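# Thin a branch by removing alternate fruitlets from tip

## Task

Number the fruitlets starting at the branch tip and break off the odd-numbered ones (first, third, fifth and onward). Every removed fruitlet has to come to rest on the mat underneath; letting them fall there straight off the branch is fine. The even-numbered fruitlets must remain attached. Striking any fruitlet forcefully or clamping one with maximum grip force may fail the job. The result only counts if it stays that way with the robot no longer holding anything in place.

## Robot and tools

Robot: one arm with a two-finger gripper. The fingers extend along the gripper's own +x axis and close along its y axis. end_effector_position is the point midway between the finger pads, roughly 3 to 4 cm behind the fingertips.

Frame: the scene frame has its origin on the table surface under the arm base. +z is up, and +y is to the left when facing along +x. Positions are in metres; orientations are quaternions written w first (qw, qx, qy, qz). The base may sit slightly tilted, and reported hand positions get less accurate at long reach.

A row is 8 numbers: x, y, z, qw, qx, qy, qz, opening. The first seven are an absolute gripper pose in the scene frame, not an offset. opening ranges from -1 to 1: +1 is fully open (0.088 m), empty fingers touch near -0.80, and anything lower changes nothing. A full close takes at least about 0.5 s. To keep the current orientation, repeat its quaternion in every row rather than copying a possibly drifted reported value.

execute_actions: argument actions is a list with zero or one entry. An empty list just returns the state. An action entry has rows (1 to 15 rows of 8 numbers) and optional steps (up to 15, default 15); each step is 1/30 s, one row per step, and the final row repeats if steps outnumber rows. A wait entry has only steps (up to 300); it counts from the previous result, so your reply time is included. Optional pictures (boolean) controls camera images. A call is refused, and nothing is sent, if a target lies more than 0.6 m from the last reported position along any gripper axis. Each step, the commanded pose is clipped to within 70 mm and 16 degrees of the measured pose; after the last step the arm only continues to that clipped pose, so a far target may need further calls. Position wins over orientation when both cannot be met.

move: target is one row (absolute pose plus opening); speed is the path's top speed in m/s, 0.002 to 0.5, default 0.25, with rotation capped at twice that value in rad/s. It drives a straight path lasting 0.5 to 10 s (longer paths stop early), rotating the shorter way. The opening is applied when the move begins. It ignores obstacles, and the real gripper lags, wanders and can exceed speed, especially with a nearly straight arm. Its result adds a move: line with the outcome (done, off_target, moving, held, fault), active limits (paced = pose clipped; held = some steps blocked, after which the arm may jump faster) and the distance to target.

wait: seconds from 0 to 10; nothing new is sent. Fingers still in motion keep moving.

zoom_image: camera is cam_head_left or cam_head_right (both 504x504); region is [x0, y0, x1, y1] in pixels from the top-left, at most 504 by 504. Camera calibration (intrinsics, distortion, world-to-camera transforms) is supplied and may be off by a few degrees and millimetres.

show_instructions: no arguments; shows the reference images.

finished_scene: scene is the current scene's number. Replying with no tool call also ends everything.

Results: the state line gives gripper pose and linear/angular velocity. Joint positions and velocities list waist, shoulder, elbow, wrist pitch, wrist yaw, wrist roll (rad), then pad gap (m). Ranges: waist -3.054 to 3.054, shoulder 0 to 3.142, elbow 0 to 2.356, wrist pitch and yaw -1.571 to 1.571, wrist roll -3.142 to 3.142. grip_measured is the finger opening on the command scale; it may be off by about 1 mm throughout, and reads up to about 3 mm (0.061) narrower while squeezing something hard. To hold an item, command roughly 0.07 below grip_measured; a smaller gap grips more gently. Items under about 3 mm wide get proportionally less force. A pose unreachable line means the clearance check (which treats the base mount as arm) altered or blocked the command; HELD marks affected steps. Hand target, when shown, is the pose the controller is heading for. Joint torques and external torque estimates include friction and noise.

Cautions: friction can leave the gripper short or tilted, and tiny moves may not happen; check pose after each move and correct. Contact is harder at higher speed and with targets farther past the contact point. If a joint hits its load limit (waist 17.8, shoulder 22, elbow 22, wrist pitch 5.8, wrist yaw 5.78, wrist roll 5.42 N m, held weight included) the arm freezes for 10 s. Holding loads heats motors: MOTOR HOT appears from 50 °C, and at 95 °C an OVER-TEMPERATURE FAULT holds the arm and may cut power. Pads can briefly press hard on first contact; full force is about 34 to 49 N per pad. Never knock or drop anything off the table, avoid slamming or hard pushes, and expect loose objects to be nudged occasionally. Quicker, smoother, lower-effort work is better; thinking time passes in the simulation.

Each tool is called after "Emit:" as name([rows], argument=value, ...), one row to a line, values as JSON.

## Session

Emit:
execute_actions(actions=[])

Scene clock: 0.00 s of 4200.00 s.
end_effector_position=(+0.3632, -0.4747, +0.1269) grip_measured=+0.595 end_effector_quat_wxyz=(+0.541, -0.293, +0.764, -0.195) end_effector_velocity=(+0.002, -0.000, -0.002) end_effector_angular_velocity=(+0.006, -0.015, +0.011)
Joint positions: [-0.429  1.948  1.828 -0.122  1.41  -1.586  0.068]
Joint velocities: [-0.002 -0.002 -0.002 -0.007 -0.022  0.007 -0.   ]
Joint torques (N m, as the arm reports them, + toward a larger angle): no reading
External joint torques (N m, as the arm's controller estimates them; a push from outside toward a larger angle lowers the number): no reading
Motor temperatures (°C, as the motors report them): [24 25 26 25 24 23]
Heat: hottest elbow 26 °C (+0.0 °C/min).
Hand target: +0.363, -0.475, +0.127; +0.541, -0.293, +0.764, -0.195

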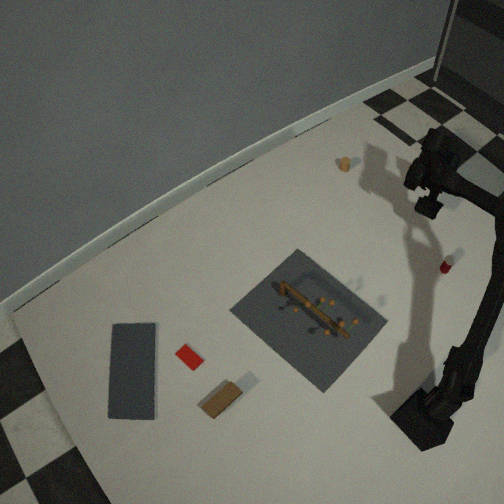

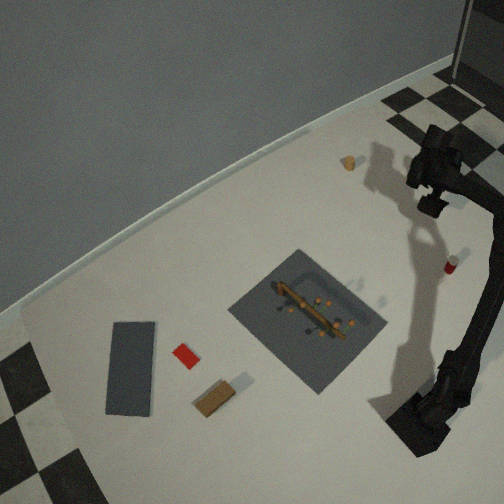

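Emit:
show_instructions()

Emit:
move(target=[0.239, -0.065, 0.13, 0.653, -0.271, 0.271, 0.653, -0.8])

Emit:
zoom_image(camera="cam_head_left", region=[265, 265, 395, 365])

Emit:
zoom_image(camera="cam_head_right", region=[265, 265, 395, 365])

Reference images for this scene: manual page 1, manual page 2, manual page 3, manual page 4.

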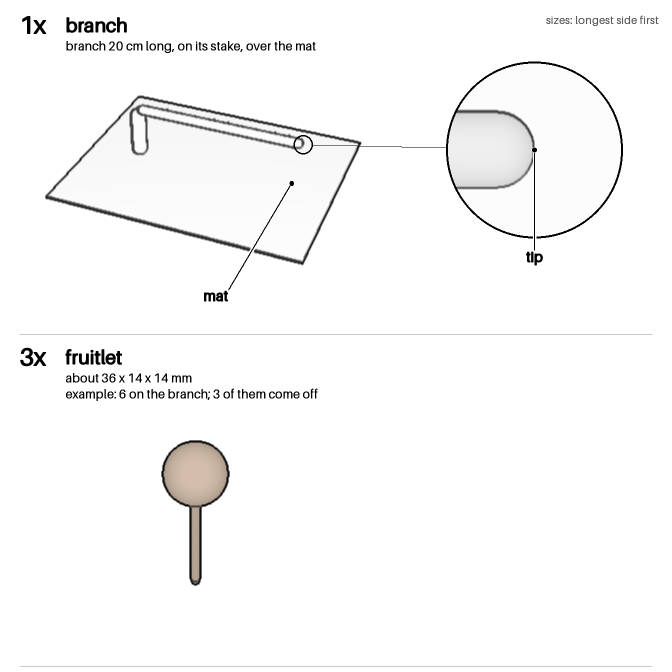

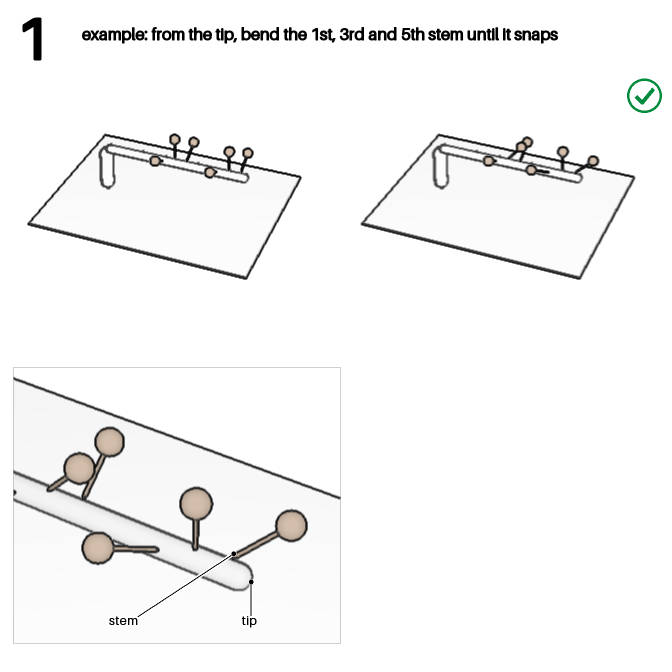

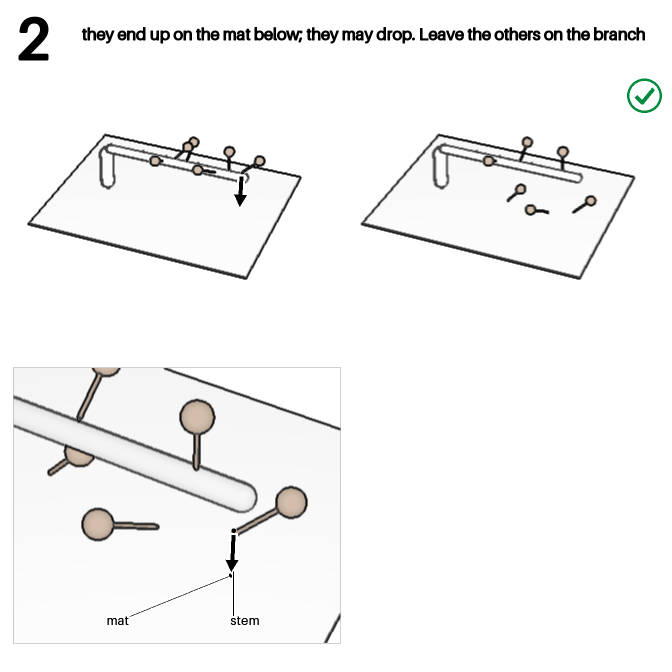

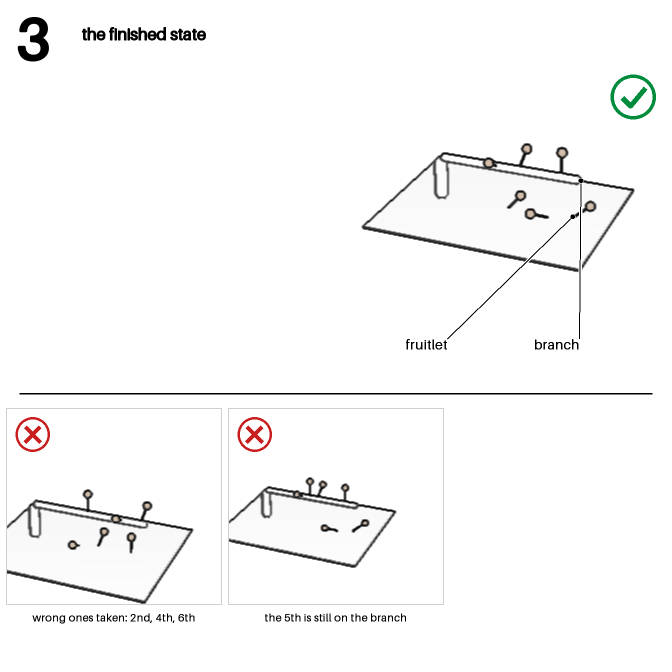

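Scene clock: 5.57 s of 4200.00 s.
end_effector_position=(+0.2409, -0.0702, +0.1319) grip_measured=-0.789 end_effector_quat_wxyz=(+0.655, -0.277, +0.274, +0.647) end_effector_velocity=(-0.004, +0.005, -0.000) end_effector_angular_velocity=(+0.024, +0.010, +0.018)
Joint positions: [-0.123  1.488  0.949 -1.018  0.015 -1.666  0.   ]
Joint velocities: [-0.002  0.007 -0.007 -0.007 -0.022 -0.007  0.   ]
Joint torques (N m, as the arm reports them, + toward a larger angle): [ 3.98 -2.43  3.52  0.53 -0.68 -0.08]
External joint torques (N m, as the arm's controller estimates them; a push from outside toward a larger angle lowers the number): [ 0.22  1.11  0.01  0.45 -0.17 -0.09]
Motor temperatures (°C, as the motors report them): [25 26 27 25 24 23]
Heat: hottest elbow 27 °C (+10.8 °C/min).
Hand target: +0.239, -0.066, +0.131; +0.651, -0.275, +0.271, +0.653
Off the commanded pose: 0.006 m, 1 deg.
move: done

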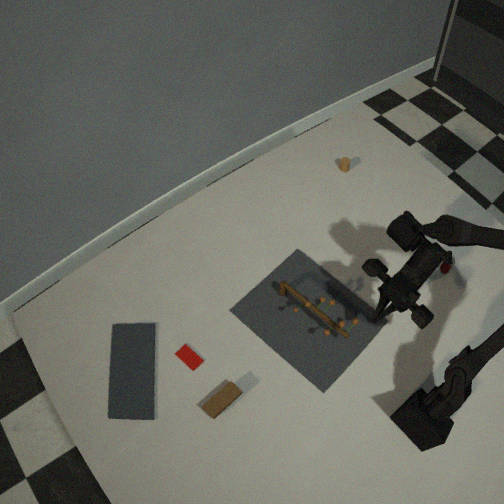

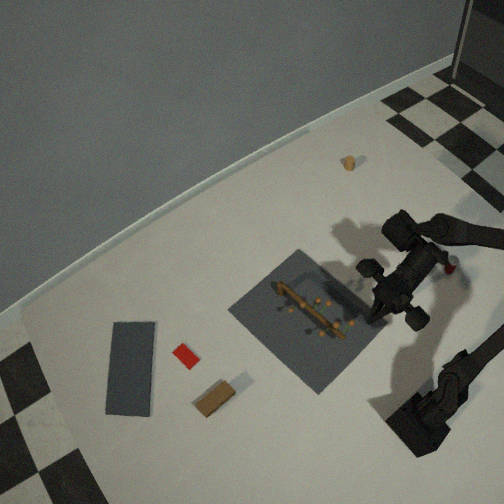

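Region (265, 265, 395, 365) of cam_head_left's 504x504 image, scaled by 3.877, with more detail than that image has; it fills the top 388 rows of this view, and the rest is white.

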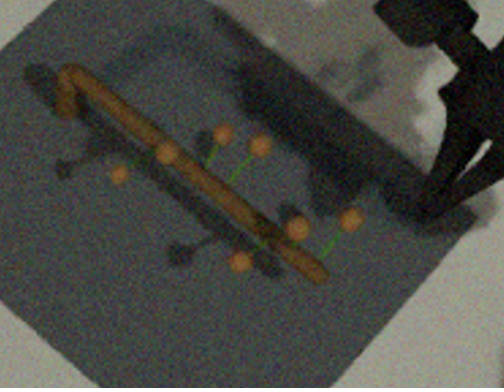

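Region (265, 265, 395, 365) of cam_head_right's 504x504 image, scaled by 3.877, with more detail than that image has; it fills the top 388 rows of this view, and the rest is white.

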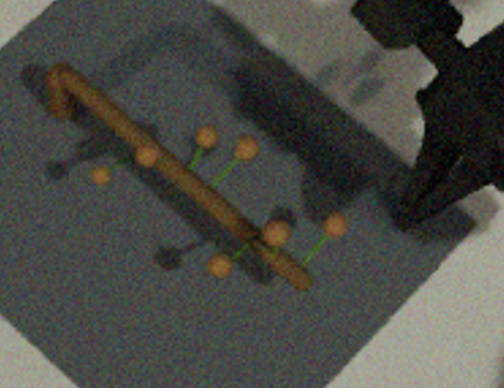

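Emit:
move(target=[0.24, -0.04, 0.07, 0.653, -0.271, 0.271, 0.653, -0.8], speed=0.08)

Emit:
move(target=[0.27, -0.036, 0.07, 0.653, -0.271, 0.271, 0.653, -0.8], speed=0.025)

Emit:
zoom_image(camera="cam_head_left", region=[265, 265, 395, 365])

Scene clock: 8.67 s of 4200.00 s.
end_effector_position=(+0.2422, -0.0428, +0.0715) grip_measured=-0.789 end_effector_quat_wxyz=(+0.656, -0.274, +0.272, +0.649) end_effector_velocity=(+0.001, +0.001, -0.000) end_effector_angular_velocity=(+0.006, -0.016, +0.011)
Joint positions: [-0.223  1.618  0.804 -0.744  0.006 -1.764  0.   ]
Joint velocities: [-0.002  0.002 -0.002  0.007 -0.007 -0.022  0.   ]
Joint torques (N m, as the arm reports them, + toward a larger angle): [ 3.65 -2.77  2.56  0.41 -0.65 -0.07]
External joint torques (N m, as the arm's controller estimates them; a push from outside toward a larger angle lowers the number): [-0.35  1.2  -0.14  0.45 -0.14 -0.08]
Motor temperatures (°C, as the motors report them): [25 26 27 25 24 23]
Heat: hottest elbow 27 °C (+6.9 °C/min).
Hand target: +0.240, -0.040, +0.070; +0.653, -0.271, +0.271, +0.653
Off the commanded pose: 0.004 m, 1 deg.
move: done

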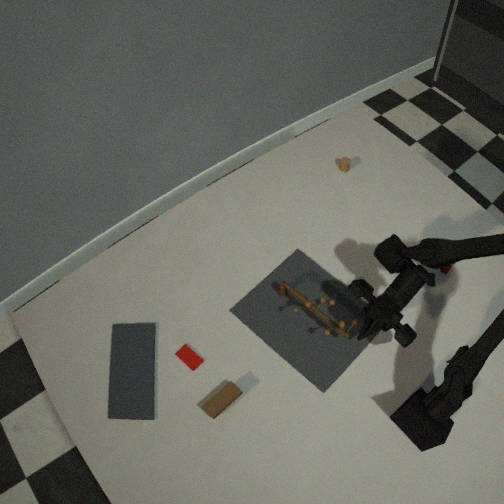

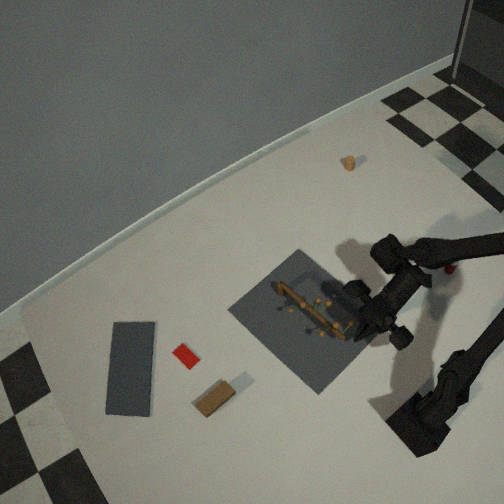

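Scene clock: 10.07 s of 4200.00 s.
end_effector_position=(+0.2671, -0.0370, +0.0689) grip_measured=-0.789 end_effector_quat_wxyz=(+0.652, -0.272, +0.273, +0.653) end_effector_velocity=(-0.001, +0.002, +0.002) end_effector_angular_velocity=(+0.023, -0.001, +0.006)
Joint positions: [-0.197  1.728  0.9   -0.744  0.006 -1.738  0.   ]
Joint velocities: [-0.002  0.002  0.002 -0.007 -0.022 -0.007 -0.   ]
Joint torques (N m, as the arm reports them, + toward a larger angle): [ 4.74 -3.    4.61  0.32 -0.62  0.1 ]
External joint torques (N m, as the arm's controller estimates them; a push from outside toward a larger angle lowers the number): [ 0.23  1.47  1.78  0.33 -0.11  0.09]
Motor temperatures (°C, as the motors report them): [25 26 27 25 24 23]
Heat: hottest elbow 27 °C (+6.0 °C/min).
Hand target: +0.270, -0.036, +0.070; +0.653, -0.271, +0.271, +0.653
Off the commanded pose: 0.003 m, 0 deg.
move: done

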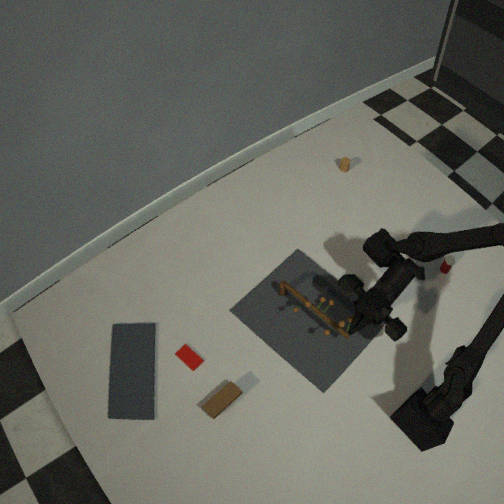

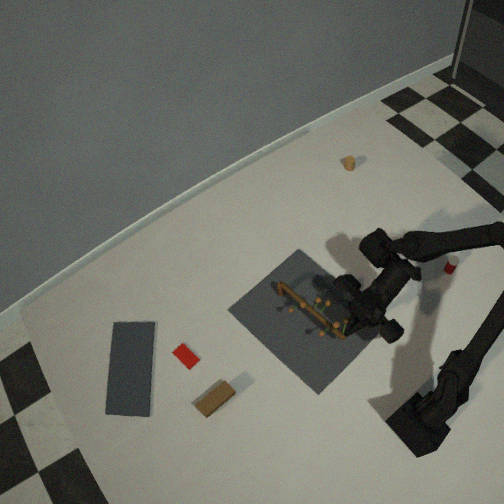

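Region (265, 265, 395, 365) of cam_head_left's 504x504 image, scaled by 3.877, with more detail than that image has; it fills the top 388 rows of this view, and the rest is white.

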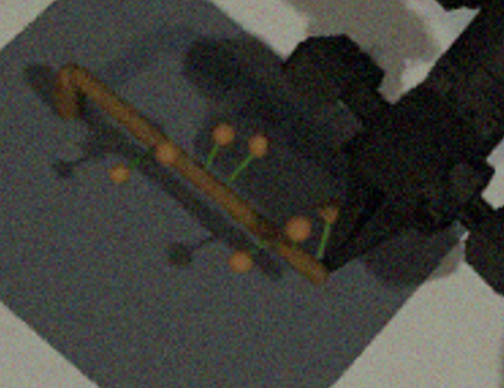

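Emit:
move(target=[0.282, -0.036, 0.068, 0.653, -0.271, 0.271, 0.653, -0.8], speed=0.02)

Emit:
zoom_image(camera="cam_head_left", region=[265, 265, 395, 365])

Scene clock: 11.87 s of 4200.00 s.
end_effector_position=(+0.2800, -0.0373, +0.0671) grip_measured=-0.789 end_effector_quat_wxyz=(+0.653, -0.272, +0.273, +0.652) end_effector_velocity=(-0.005, +0.002, -0.000) end_effector_angular_velocity=(+0.012, +0.014, +0.021)
Joint positions: [-0.194  1.772  0.949 -0.744  0.006 -1.735  0.   ]
Joint velocities: [-0.002  0.007  0.002 -0.022 -0.007 -0.007 -0.   ]
Joint torques (N m, as the arm reports them, + toward a larger angle): [ 4.97 -3.24  4.67 -0.03 -0.63  0.1 ]
External joint torques (N m, as the arm's controller estimates them; a push from outside toward a larger angle lowers the number): [ 0.21  1.42  1.93  0.01 -0.12  0.09]
Motor temperatures (°C, as the motors report them): [25 26 27 25 24 23]
Heat: hottest elbow 27 °C (+5.1 °C/min).
Hand target: +0.282, -0.036, +0.068; +0.653, -0.271, +0.271, +0.653
Off the commanded pose: 0.003 m, 0 deg.
move: done

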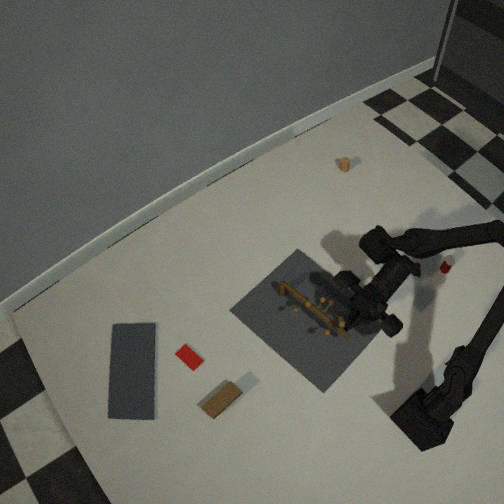

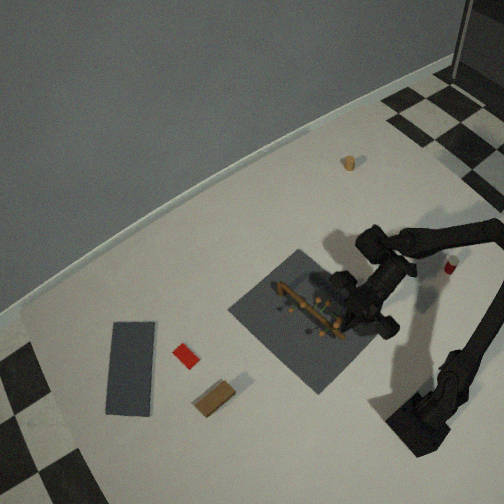

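Region (265, 265, 395, 365) of cam_head_left's 504x504 image, scaled by 3.877, with more detail than that image has; it fills the top 388 rows of this view, and the rest is white.

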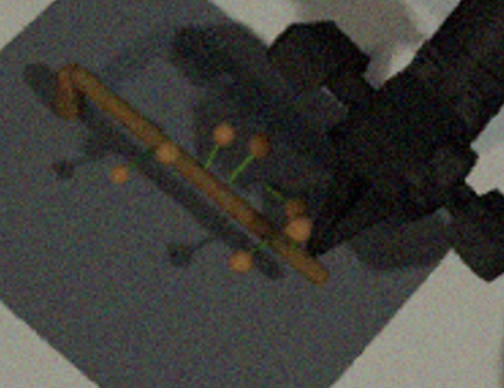

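Emit:
move(target=[0.30, -0.07, 0.14, 0.557, -0.383, 0.321, 0.663, -0.8], speed=0.12)

Emit:
move(target=[0.367, -0.04, 0.135, 0.557, -0.383, 0.321, 0.663, -0.8], speed=0.12)

Emit:
move(target=[0.367, -0.04, 0.102, 0.557, -0.383, 0.321, 0.663, -0.8], speed=0.04)

Emit:
zoom_image(camera="cam_head_left", region=[265, 265, 395, 365])

Scene clock: 15.83 s of 4200.00 s.
end_effector_position=(+0.2984, -0.0704, +0.1397) grip_measured=-0.789 end_effector_quat_wxyz=(+0.559, -0.382, +0.320, +0.663) end_effector_velocity=(-0.004, +0.004, -0.002) end_effector_angular_velocity=(+0.006, +0.021, +0.034)
Joint positions: [ 0.034  1.784  1.264 -1.154  0.258 -1.634  0.   ]
Joint velocities: [ 0.002  0.017  0.002 -0.022 -0.007 -0.007 -0.   ]
Joint torques (N m, as the arm reports them, + toward a larger angle): [ 5.42 -3.2   6.23  0.2  -0.24  0.1 ]
External joint torques (N m, as the arm's controller estimates them; a push from outside toward a larger angle lowers the number): [0.14 1.31 2.49 0.08 0.16 0.1 ]
Motor temperatures (°C, as the motors report them): [26 26 27 25 24 23]
Heat: hottest elbow 27 °C (+3.8 °C/min).
Hand target: +0.301, -0.070, +0.140; +0.557, -0.384, +0.321, +0.662
Off the commanded pose: 0.002 m, 0 deg.
move: done

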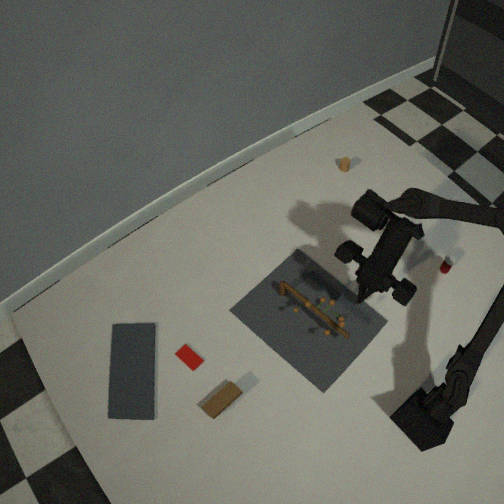

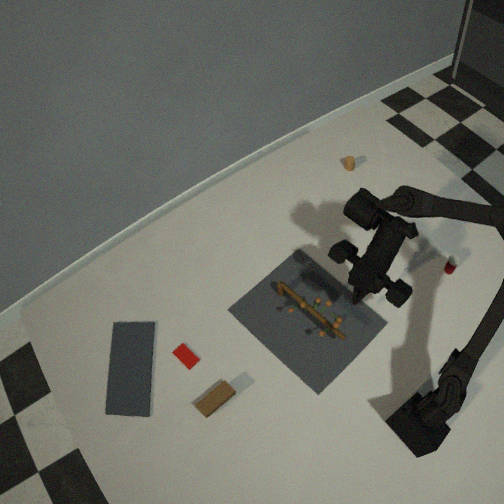

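Scene clock: 16.90 s of 4200.00 s.
end_effector_position=(+0.3649, -0.0417, +0.1340) grip_measured=-0.789 end_effector_quat_wxyz=(+0.558, -0.383, +0.322, +0.662) end_effector_velocity=(-0.003, -0.001, +0.001) end_effector_angular_velocity=(+0.007, +0.004, +0.029)
Joint positions: [ 0.067  2.06   1.543 -1.166  0.258 -1.599  0.   ]
Joint velocities: [-0.002  0.002  0.007 -0.022 -0.007 -0.022 -0.   ]
Joint torques (N m, as the arm reports them, + toward a larger angle): [ 6.69 -4.12  6.15  0.2  -0.37  0.07]
External joint torques (N m, as the arm's controller estimates them; a push from outside toward a larger angle lowers the number): [0.17 1.63 2.39 0.06 0.02 0.07]
Motor temperatures (°C, as the motors report them): [26 26 27 25 24 23]
Heat: hottest elbow 27 °C (+3.6 °C/min).
Hand target: +0.367, -0.040, +0.134; +0.557, -0.383, +0.321, +0.663
Off the commanded pose: 0.003 m, 0 deg.
move: done

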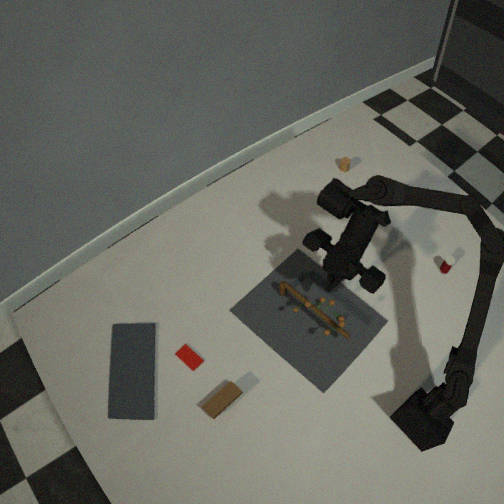

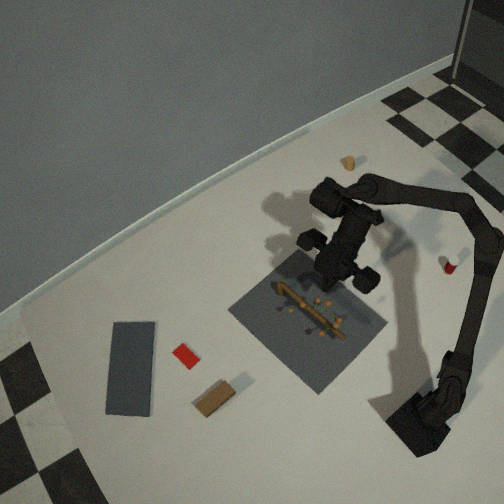

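Scene clock: 18.00 s of 4200.00 s.
end_effector_position=(+0.3691, -0.0427, +0.1057) grip_measured=-0.789 end_effector_quat_wxyz=(+0.563, -0.382, +0.319, +0.659) end_effector_velocity=(+0.001, +0.003, +0.002) end_effector_angular_velocity=(+0.024, -0.016, +0.015)
Joint positions: [ 0.01   2.08   1.495 -1.071  0.259 -1.657  0.   ]
Joint velocities: [ 0.002 -0.002 -0.002  0.007 -0.022 -0.022 -0.   ]
Joint torques (N m, as the arm reports them, + toward a larger angle): [ 6.42 -4.38  3.64  0.6  -0.22 -0.08]
External joint torques (N m, as the arm's controller estimates them; a push from outside toward a larger angle lowers the number): [-0.26  1.64 -0.02  0.48  0.17 -0.08]
Motor temperatures (°C, as the motors report them): [26 26 27 25 24 23]
Heat: hottest elbow 27 °C (+3.3 °C/min).
Hand target: +0.367, -0.040, +0.102; +0.557, -0.383, +0.321, +0.663
Off the commanded pose: 0.005 m, 1 deg.
move: done

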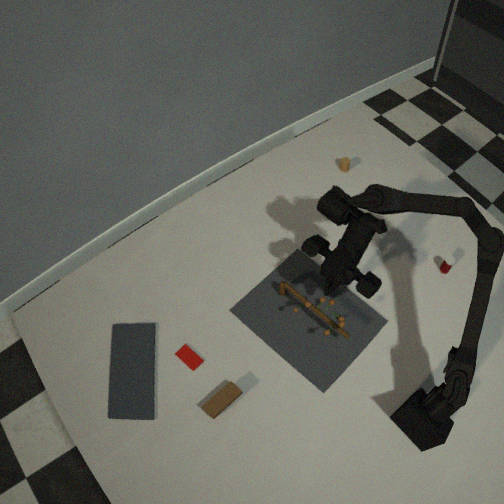

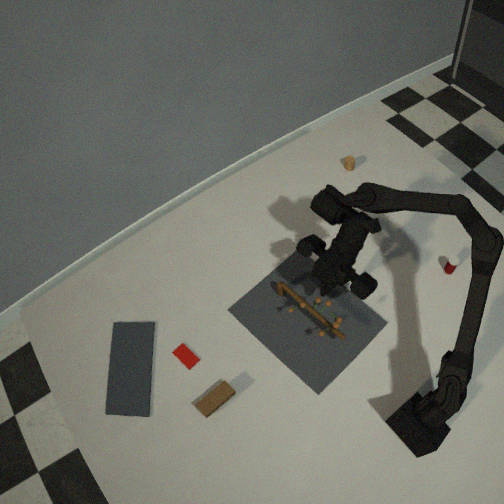

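Region (265, 265, 395, 365) of cam_head_left's 504x504 image, scaled by 3.877, with more detail than that image has; it fills the top 388 rows of this view, and the rest is white.

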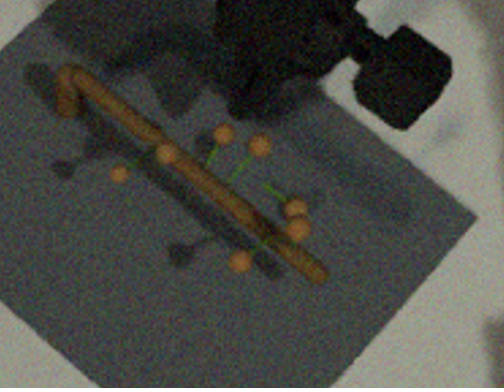

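Emit:
move(target=[0.362, -0.022, 0.102, 0.557, -0.383, 0.321, 0.663, -0.8], speed=0.02)

Emit:
zoom_image(camera="cam_head_left", region=[265, 265, 395, 365])

Scene clock: 20.20 s of 4200.00 s.
end_effector_position=(+0.3646, -0.0262, +0.1045) grip_measured=-0.789 end_effector_quat_wxyz=(+0.563, -0.383, +0.320, +0.659) end_effector_velocity=(-0.004, +0.002, +0.000) end_effector_angular_velocity=(+0.022, +0.009, +0.013)
Joint positions: [ 0.04   2.085  1.449 -1.028  0.259 -1.626  0.   ]
Joint velocities: [-0.002 -0.002 -0.007 -0.007 -0.022 -0.007 -0.   ]
Joint torques (N m, as the arm reports them, + toward a larger angle): [ 6.76 -4.24  3.59  0.63 -0.3   0.1 ]
External joint torques (N m, as the arm's controller estimates them; a push from outside toward a larger angle lowers the number): [ 0.16  1.7  -0.05  0.5   0.09  0.09]
Motor temperatures (°C, as the motors report them): [27 27 27 25 24 23]
Heat: hottest waist 27 °C (+3.0 °C/min).
Hand target: +0.362, -0.022, +0.102; +0.557, -0.383, +0.321, +0.663
Off the commanded pose: 0.005 m, 1 deg.
move: done

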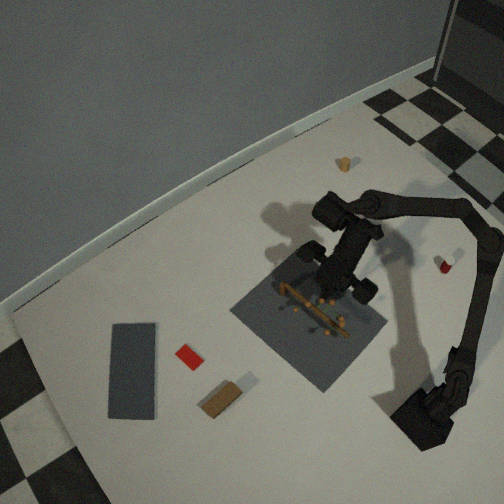

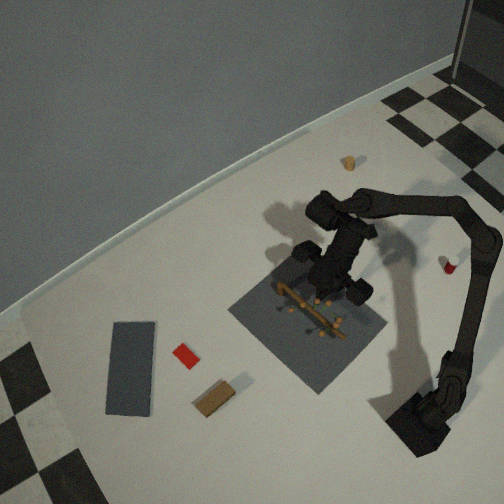

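Region (265, 265, 395, 365) of cam_head_left's 504x504 image, scaled by 3.877, with more detail than that image has; it fills the top 388 rows of this view, and the rest is white.

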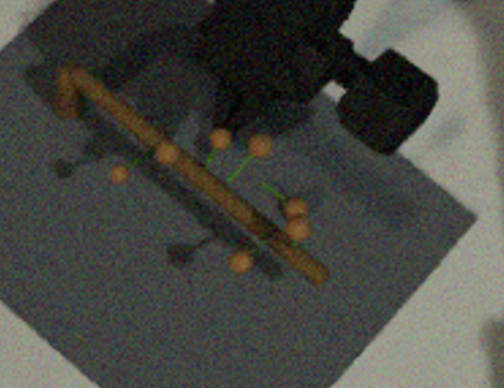

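Contact made; continue.

Emit:
move(target=[0.358, -0.006, 0.106, 0.557, -0.383, 0.321, 0.663, -0.8], speed=0.02)

Emit:
zoom_image(camera="cam_head_left", region=[245, 265, 395, 385])

Scene clock: 22.13 s of 4200.00 s.
end_effector_position=(+0.3609, -0.0108, +0.1080) grip_measured=-0.789 end_effector_quat_wxyz=(+0.562, -0.384, +0.321, +0.658) end_effector_velocity=(-0.002, -0.001, +0.001) end_effector_angular_velocity=(+0.008, +0.001, +0.006)
Joint positions: [ 0.078  2.092  1.422 -1.005  0.259 -1.586  0.   ]
Joint velocities: [-0.002 -0.007 -0.002 -0.007 -0.007 -0.007  0.   ]
Joint torques (N m, as the arm reports them, + toward a larger angle): [ 6.79 -4.22  3.7   0.63 -0.46  0.1 ]
External joint torques (N m, as the arm's controller estimates them; a push from outside toward a larger angle lowers the number): [ 0.31  1.62 -0.03  0.45 -0.07  0.1 ]
Motor temperatures (°C, as the motors report them): [27 27 27 25 24 23]
Heat: hottest waist 27 °C (+2.7 °C/min).
Hand target: +0.358, -0.006, +0.106; +0.557, -0.383, +0.321, +0.663
Off the commanded pose: 0.006 m, 1 deg.
move: done

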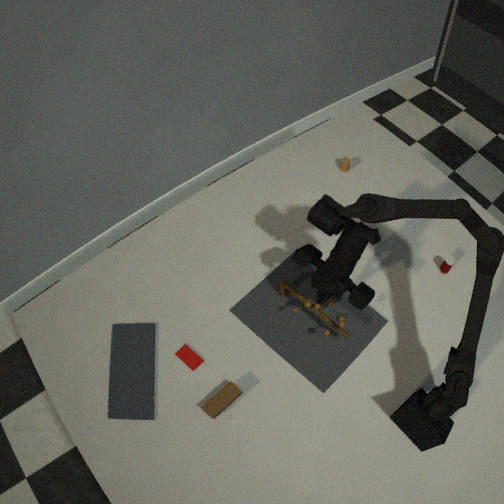

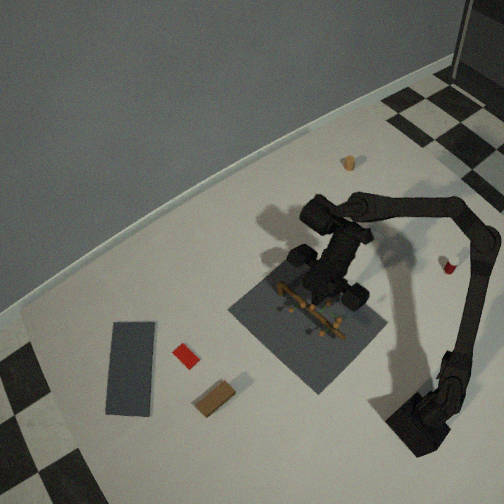

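Region (245, 265, 395, 385) of cam_head_left's 504x504 image, scaled by 3.360, with more detail than that image has; it fills the top 403 rows of this view, and the rest is white.

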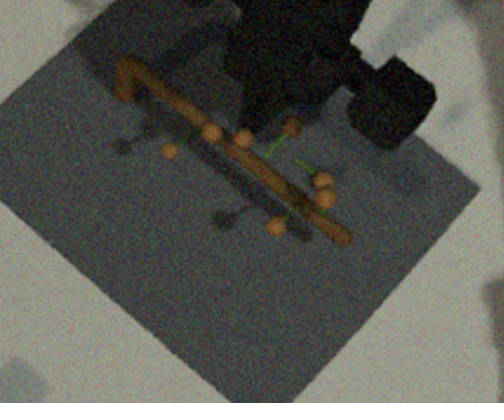

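Emit:
move(target=[0.354, 0.004, 0.107, 0.557, -0.383, 0.321, 0.663, -0.8], speed=0.02)

Emit:
zoom_image(camera="cam_head_left", region=[245, 265, 395, 385])

Scene clock: 23.93 s of 4200.00 s.
end_effector_position=(+0.3571, -0.0009, +0.1091) grip_measured=-0.789 end_effector_quat_wxyz=(+0.562, -0.385, +0.322, +0.658) end_effector_velocity=(+0.001, -0.000, -0.002) end_effector_angular_velocity=(-0.006, -0.005, +0.003)
Joint positions: [ 0.101  2.094  1.397 -0.983  0.259 -1.564  0.   ]
Joint velocities: [-0.002  0.002 -0.002  0.007  0.007 -0.007 -0.   ]
Joint torques (N m, as the arm reports them, + toward a larger angle): [ 6.68 -4.21  3.76  0.68 -0.53  0.07]
External joint torques (N m, as the arm's controller estimates them; a push from outside toward a larger angle lowers the number): [ 0.26  1.54 -0.03  0.45 -0.15  0.07]
Motor temperatures (°C, as the motors report them): [28 27 27 25 24 23]
Heat: hottest waist 28 °C (+5.0 °C/min).
Hand target: +0.354, +0.004, +0.107; +0.557, -0.383, +0.321, +0.663
Off the commanded pose: 0.006 m, 1 deg.
move: done

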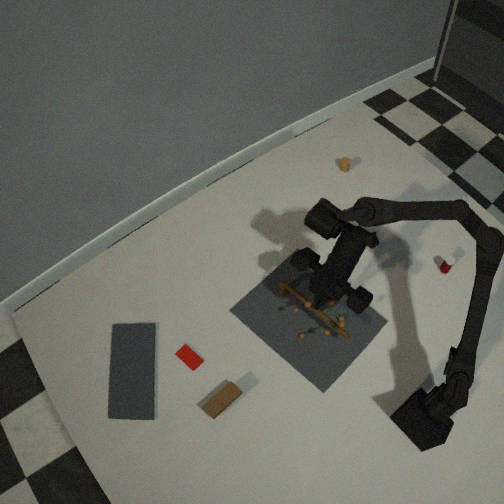

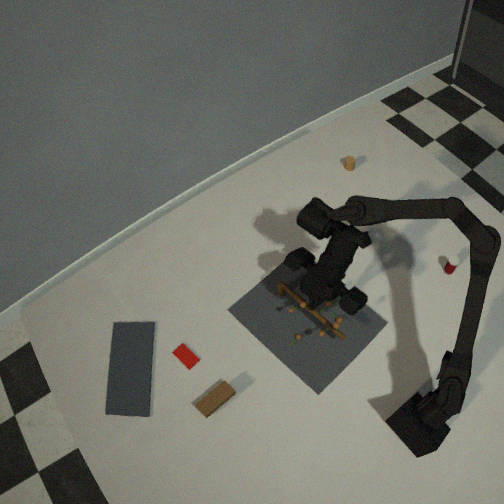

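Region (245, 265, 395, 385) of cam_head_left's 504x504 image, scaled by 3.360, with more detail than that image has; it fills the top 403 rows of this view, and the rest is white.

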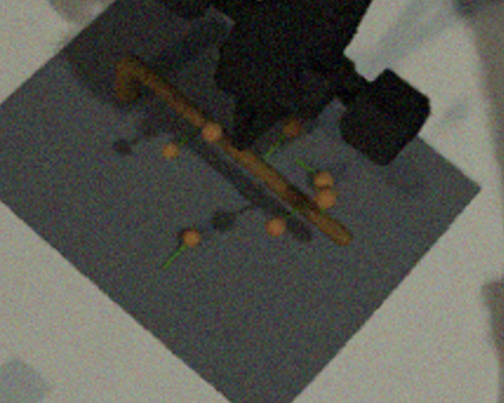

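Emit:
move(target=[0.33, 0.0, 0.17, 0.557, -0.383, 0.321, 0.663, -0.8], speed=0.1)

Emit:
move(target=[0.245, 0.06, 0.14, 0.908, 0.0886, 0.33, -0.2435, -0.8], speed=0.25)

Emit:
move(target=[0.25, 0.054, 0.088, 0.908, 0.0886, 0.33, -0.2435, -0.8], speed=0.05)

Emit:
zoom_image(camera="cam_head_left", region=[245, 265, 395, 385])

Emit:
zoom_image(camera="cam_head_right", region=[245, 265, 395, 385])

Scene clock: 27.40 s of 4200.00 s.
end_effector_position=(+0.3279, +0.0016, +0.1651) grip_measured=-0.789 end_effector_quat_wxyz=(+0.550, -0.384, +0.325, +0.666) end_effector_velocity=(-0.002, -0.002, -0.003) end_effector_angular_velocity=(-0.011, +0.015, -0.004)
Joint positions: [ 0.229  1.996  1.406 -1.152  0.242 -1.435  0.   ]
Joint velocities: [-0.007  0.002 -0.002 -0.007  0.007  0.007 -0.   ]
Joint torques (N m, as the arm reports them, + toward a larger angle): [ 6.08 -5.32  6.6   0.39 -0.52  0.06]
External joint torques (N m, as the arm's controller estimates them; a push from outside toward a larger angle lowers the number): [ 0.21 -0.3   2.5   0.09 -0.14  0.05]
Motor temperatures (°C, as the motors report them): [28 27 27 25 24 23]
Heat: hottest waist 28 °C (+4.4 °C/min).
Hand target: +0.330, +0.000, +0.170; +0.557, -0.384, +0.321, +0.663
Off the commanded pose: 0.006 m, 1 deg.
move: done

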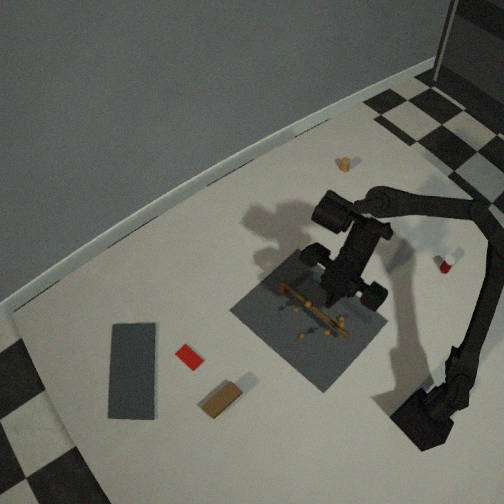

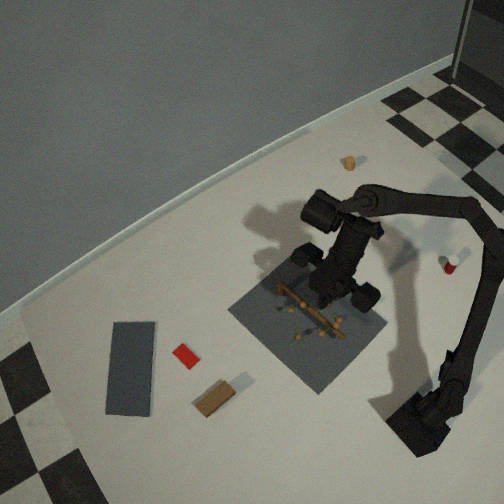

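Scene clock: 32.63 s of 4200.00 s.
end_effector_position=(+0.2446, +0.0585, +0.1409) grip_measured=-0.789 end_effector_quat_wxyz=(+0.909, +0.088, +0.327, -0.244) end_effector_velocity=(-0.001, -0.001, +0.001) end_effector_angular_velocity=(-0.002, +0.007, -0.016)
Joint positions: [ 0.869  2.27   0.803 -0.803  1.336  1.613  0.   ]
Joint velocities: [ 0.002  0.022  0.027 -0.081 -0.007  0.081 -0.   ]
Joint torques (N m, as the arm reports them, + toward a larger angle): [ 3.61 -3.05  6.77  0.25  0.41  0.08]
External joint torques (N m, as the arm's controller estimates them; a push from outside toward a larger angle lowers the number): [ 0.23  1.42  2.54  0.04 -0.14  0.08]
Motor temperatures (°C, as the motors report them): [28 27 27 25 24 23]
Heat: hottest waist 28 °C (+3.7 °C/min).
Hand target: +0.245, +0.061, +0.142; +0.909, +0.089, +0.327, -0.243
Off the commanded pose: 0.002 m, 0 deg.
move: done

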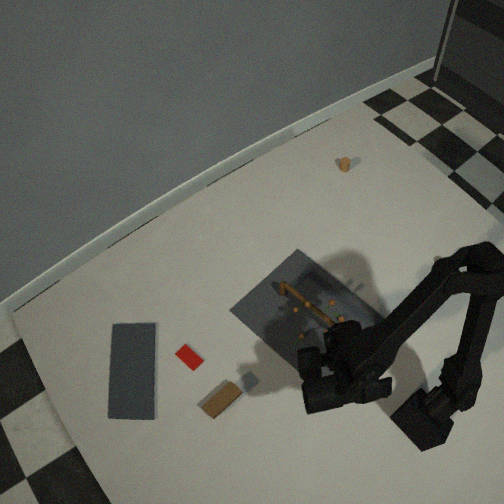

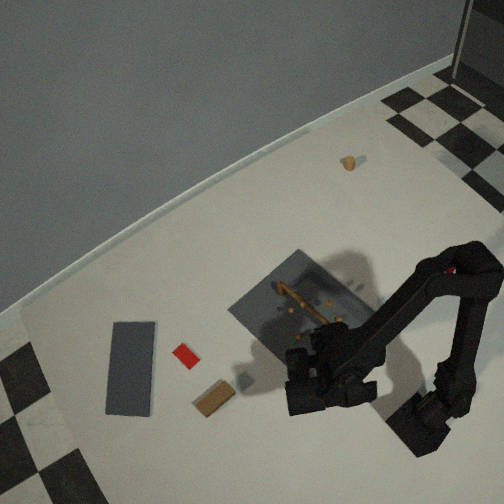

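Scene clock: 34.13 s of 4200.00 s.
end_effector_position=(+0.2509, +0.0553, +0.0886) grip_measured=-0.789 end_effector_quat_wxyz=(+0.906, +0.092, +0.332, -0.245) end_effector_velocity=(-0.000, +0.002, -0.003) end_effector_angular_velocity=(+0.015, -0.014, +0.011)
Joint positions: [0.725 2.293 0.561 0.069 1.384 0.999 0.   ]
Joint velocities: [-0.002  0.002 -0.046  0.168 -0.007 -0.11   0.   ]
Joint torques (N m, as the arm reports them, + toward a larger angle): [ 3.27 -3.77  3.44  1.31  0.55 -0.05]
External joint torques (N m, as the arm's controller estimates them; a push from outside toward a larger angle lowers the number): [-0.3   0.57 -0.16  0.6   0.09 -0.06]
Motor temperatures (°C, as the motors report them): [28 27 27 25 24 23]
Heat: hottest waist 28 °C (+3.5 °C/min).
Hand target: +0.249, +0.054, +0.087; +0.907, +0.088, +0.331, -0.245
Off the commanded pose: 0.002 m, 1 deg.
move: done

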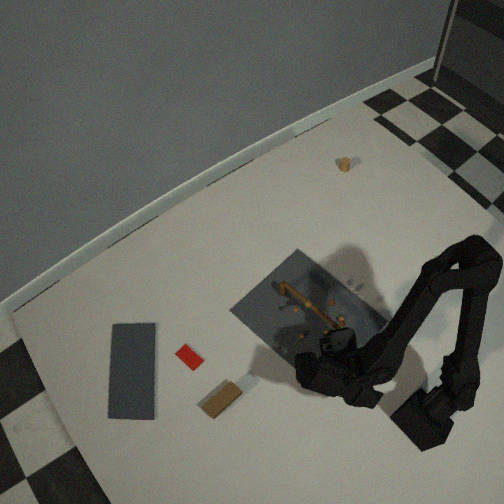

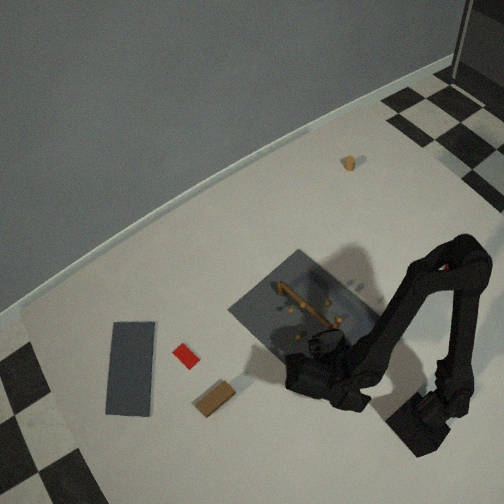

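Region (245, 265, 395, 385) of cam_head_left's 504x504 image, scaled by 3.360, with more detail than that image has; it fills the top 403 rows of this view, and the rest is white.

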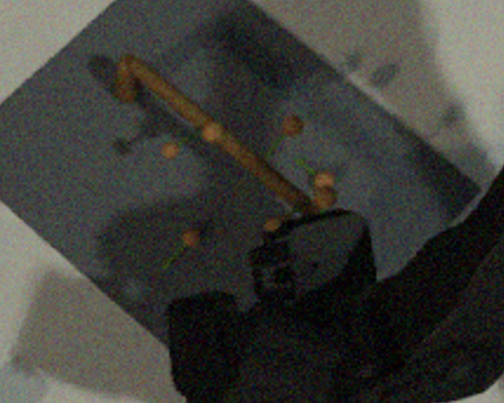

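Region (245, 265, 395, 385) of cam_head_right's 504x504 image, scaled by 3.360, with more detail than that image has; it fills the top 403 rows of this view, and the rest is white.

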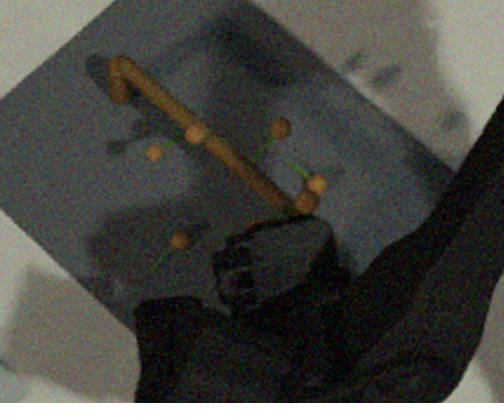

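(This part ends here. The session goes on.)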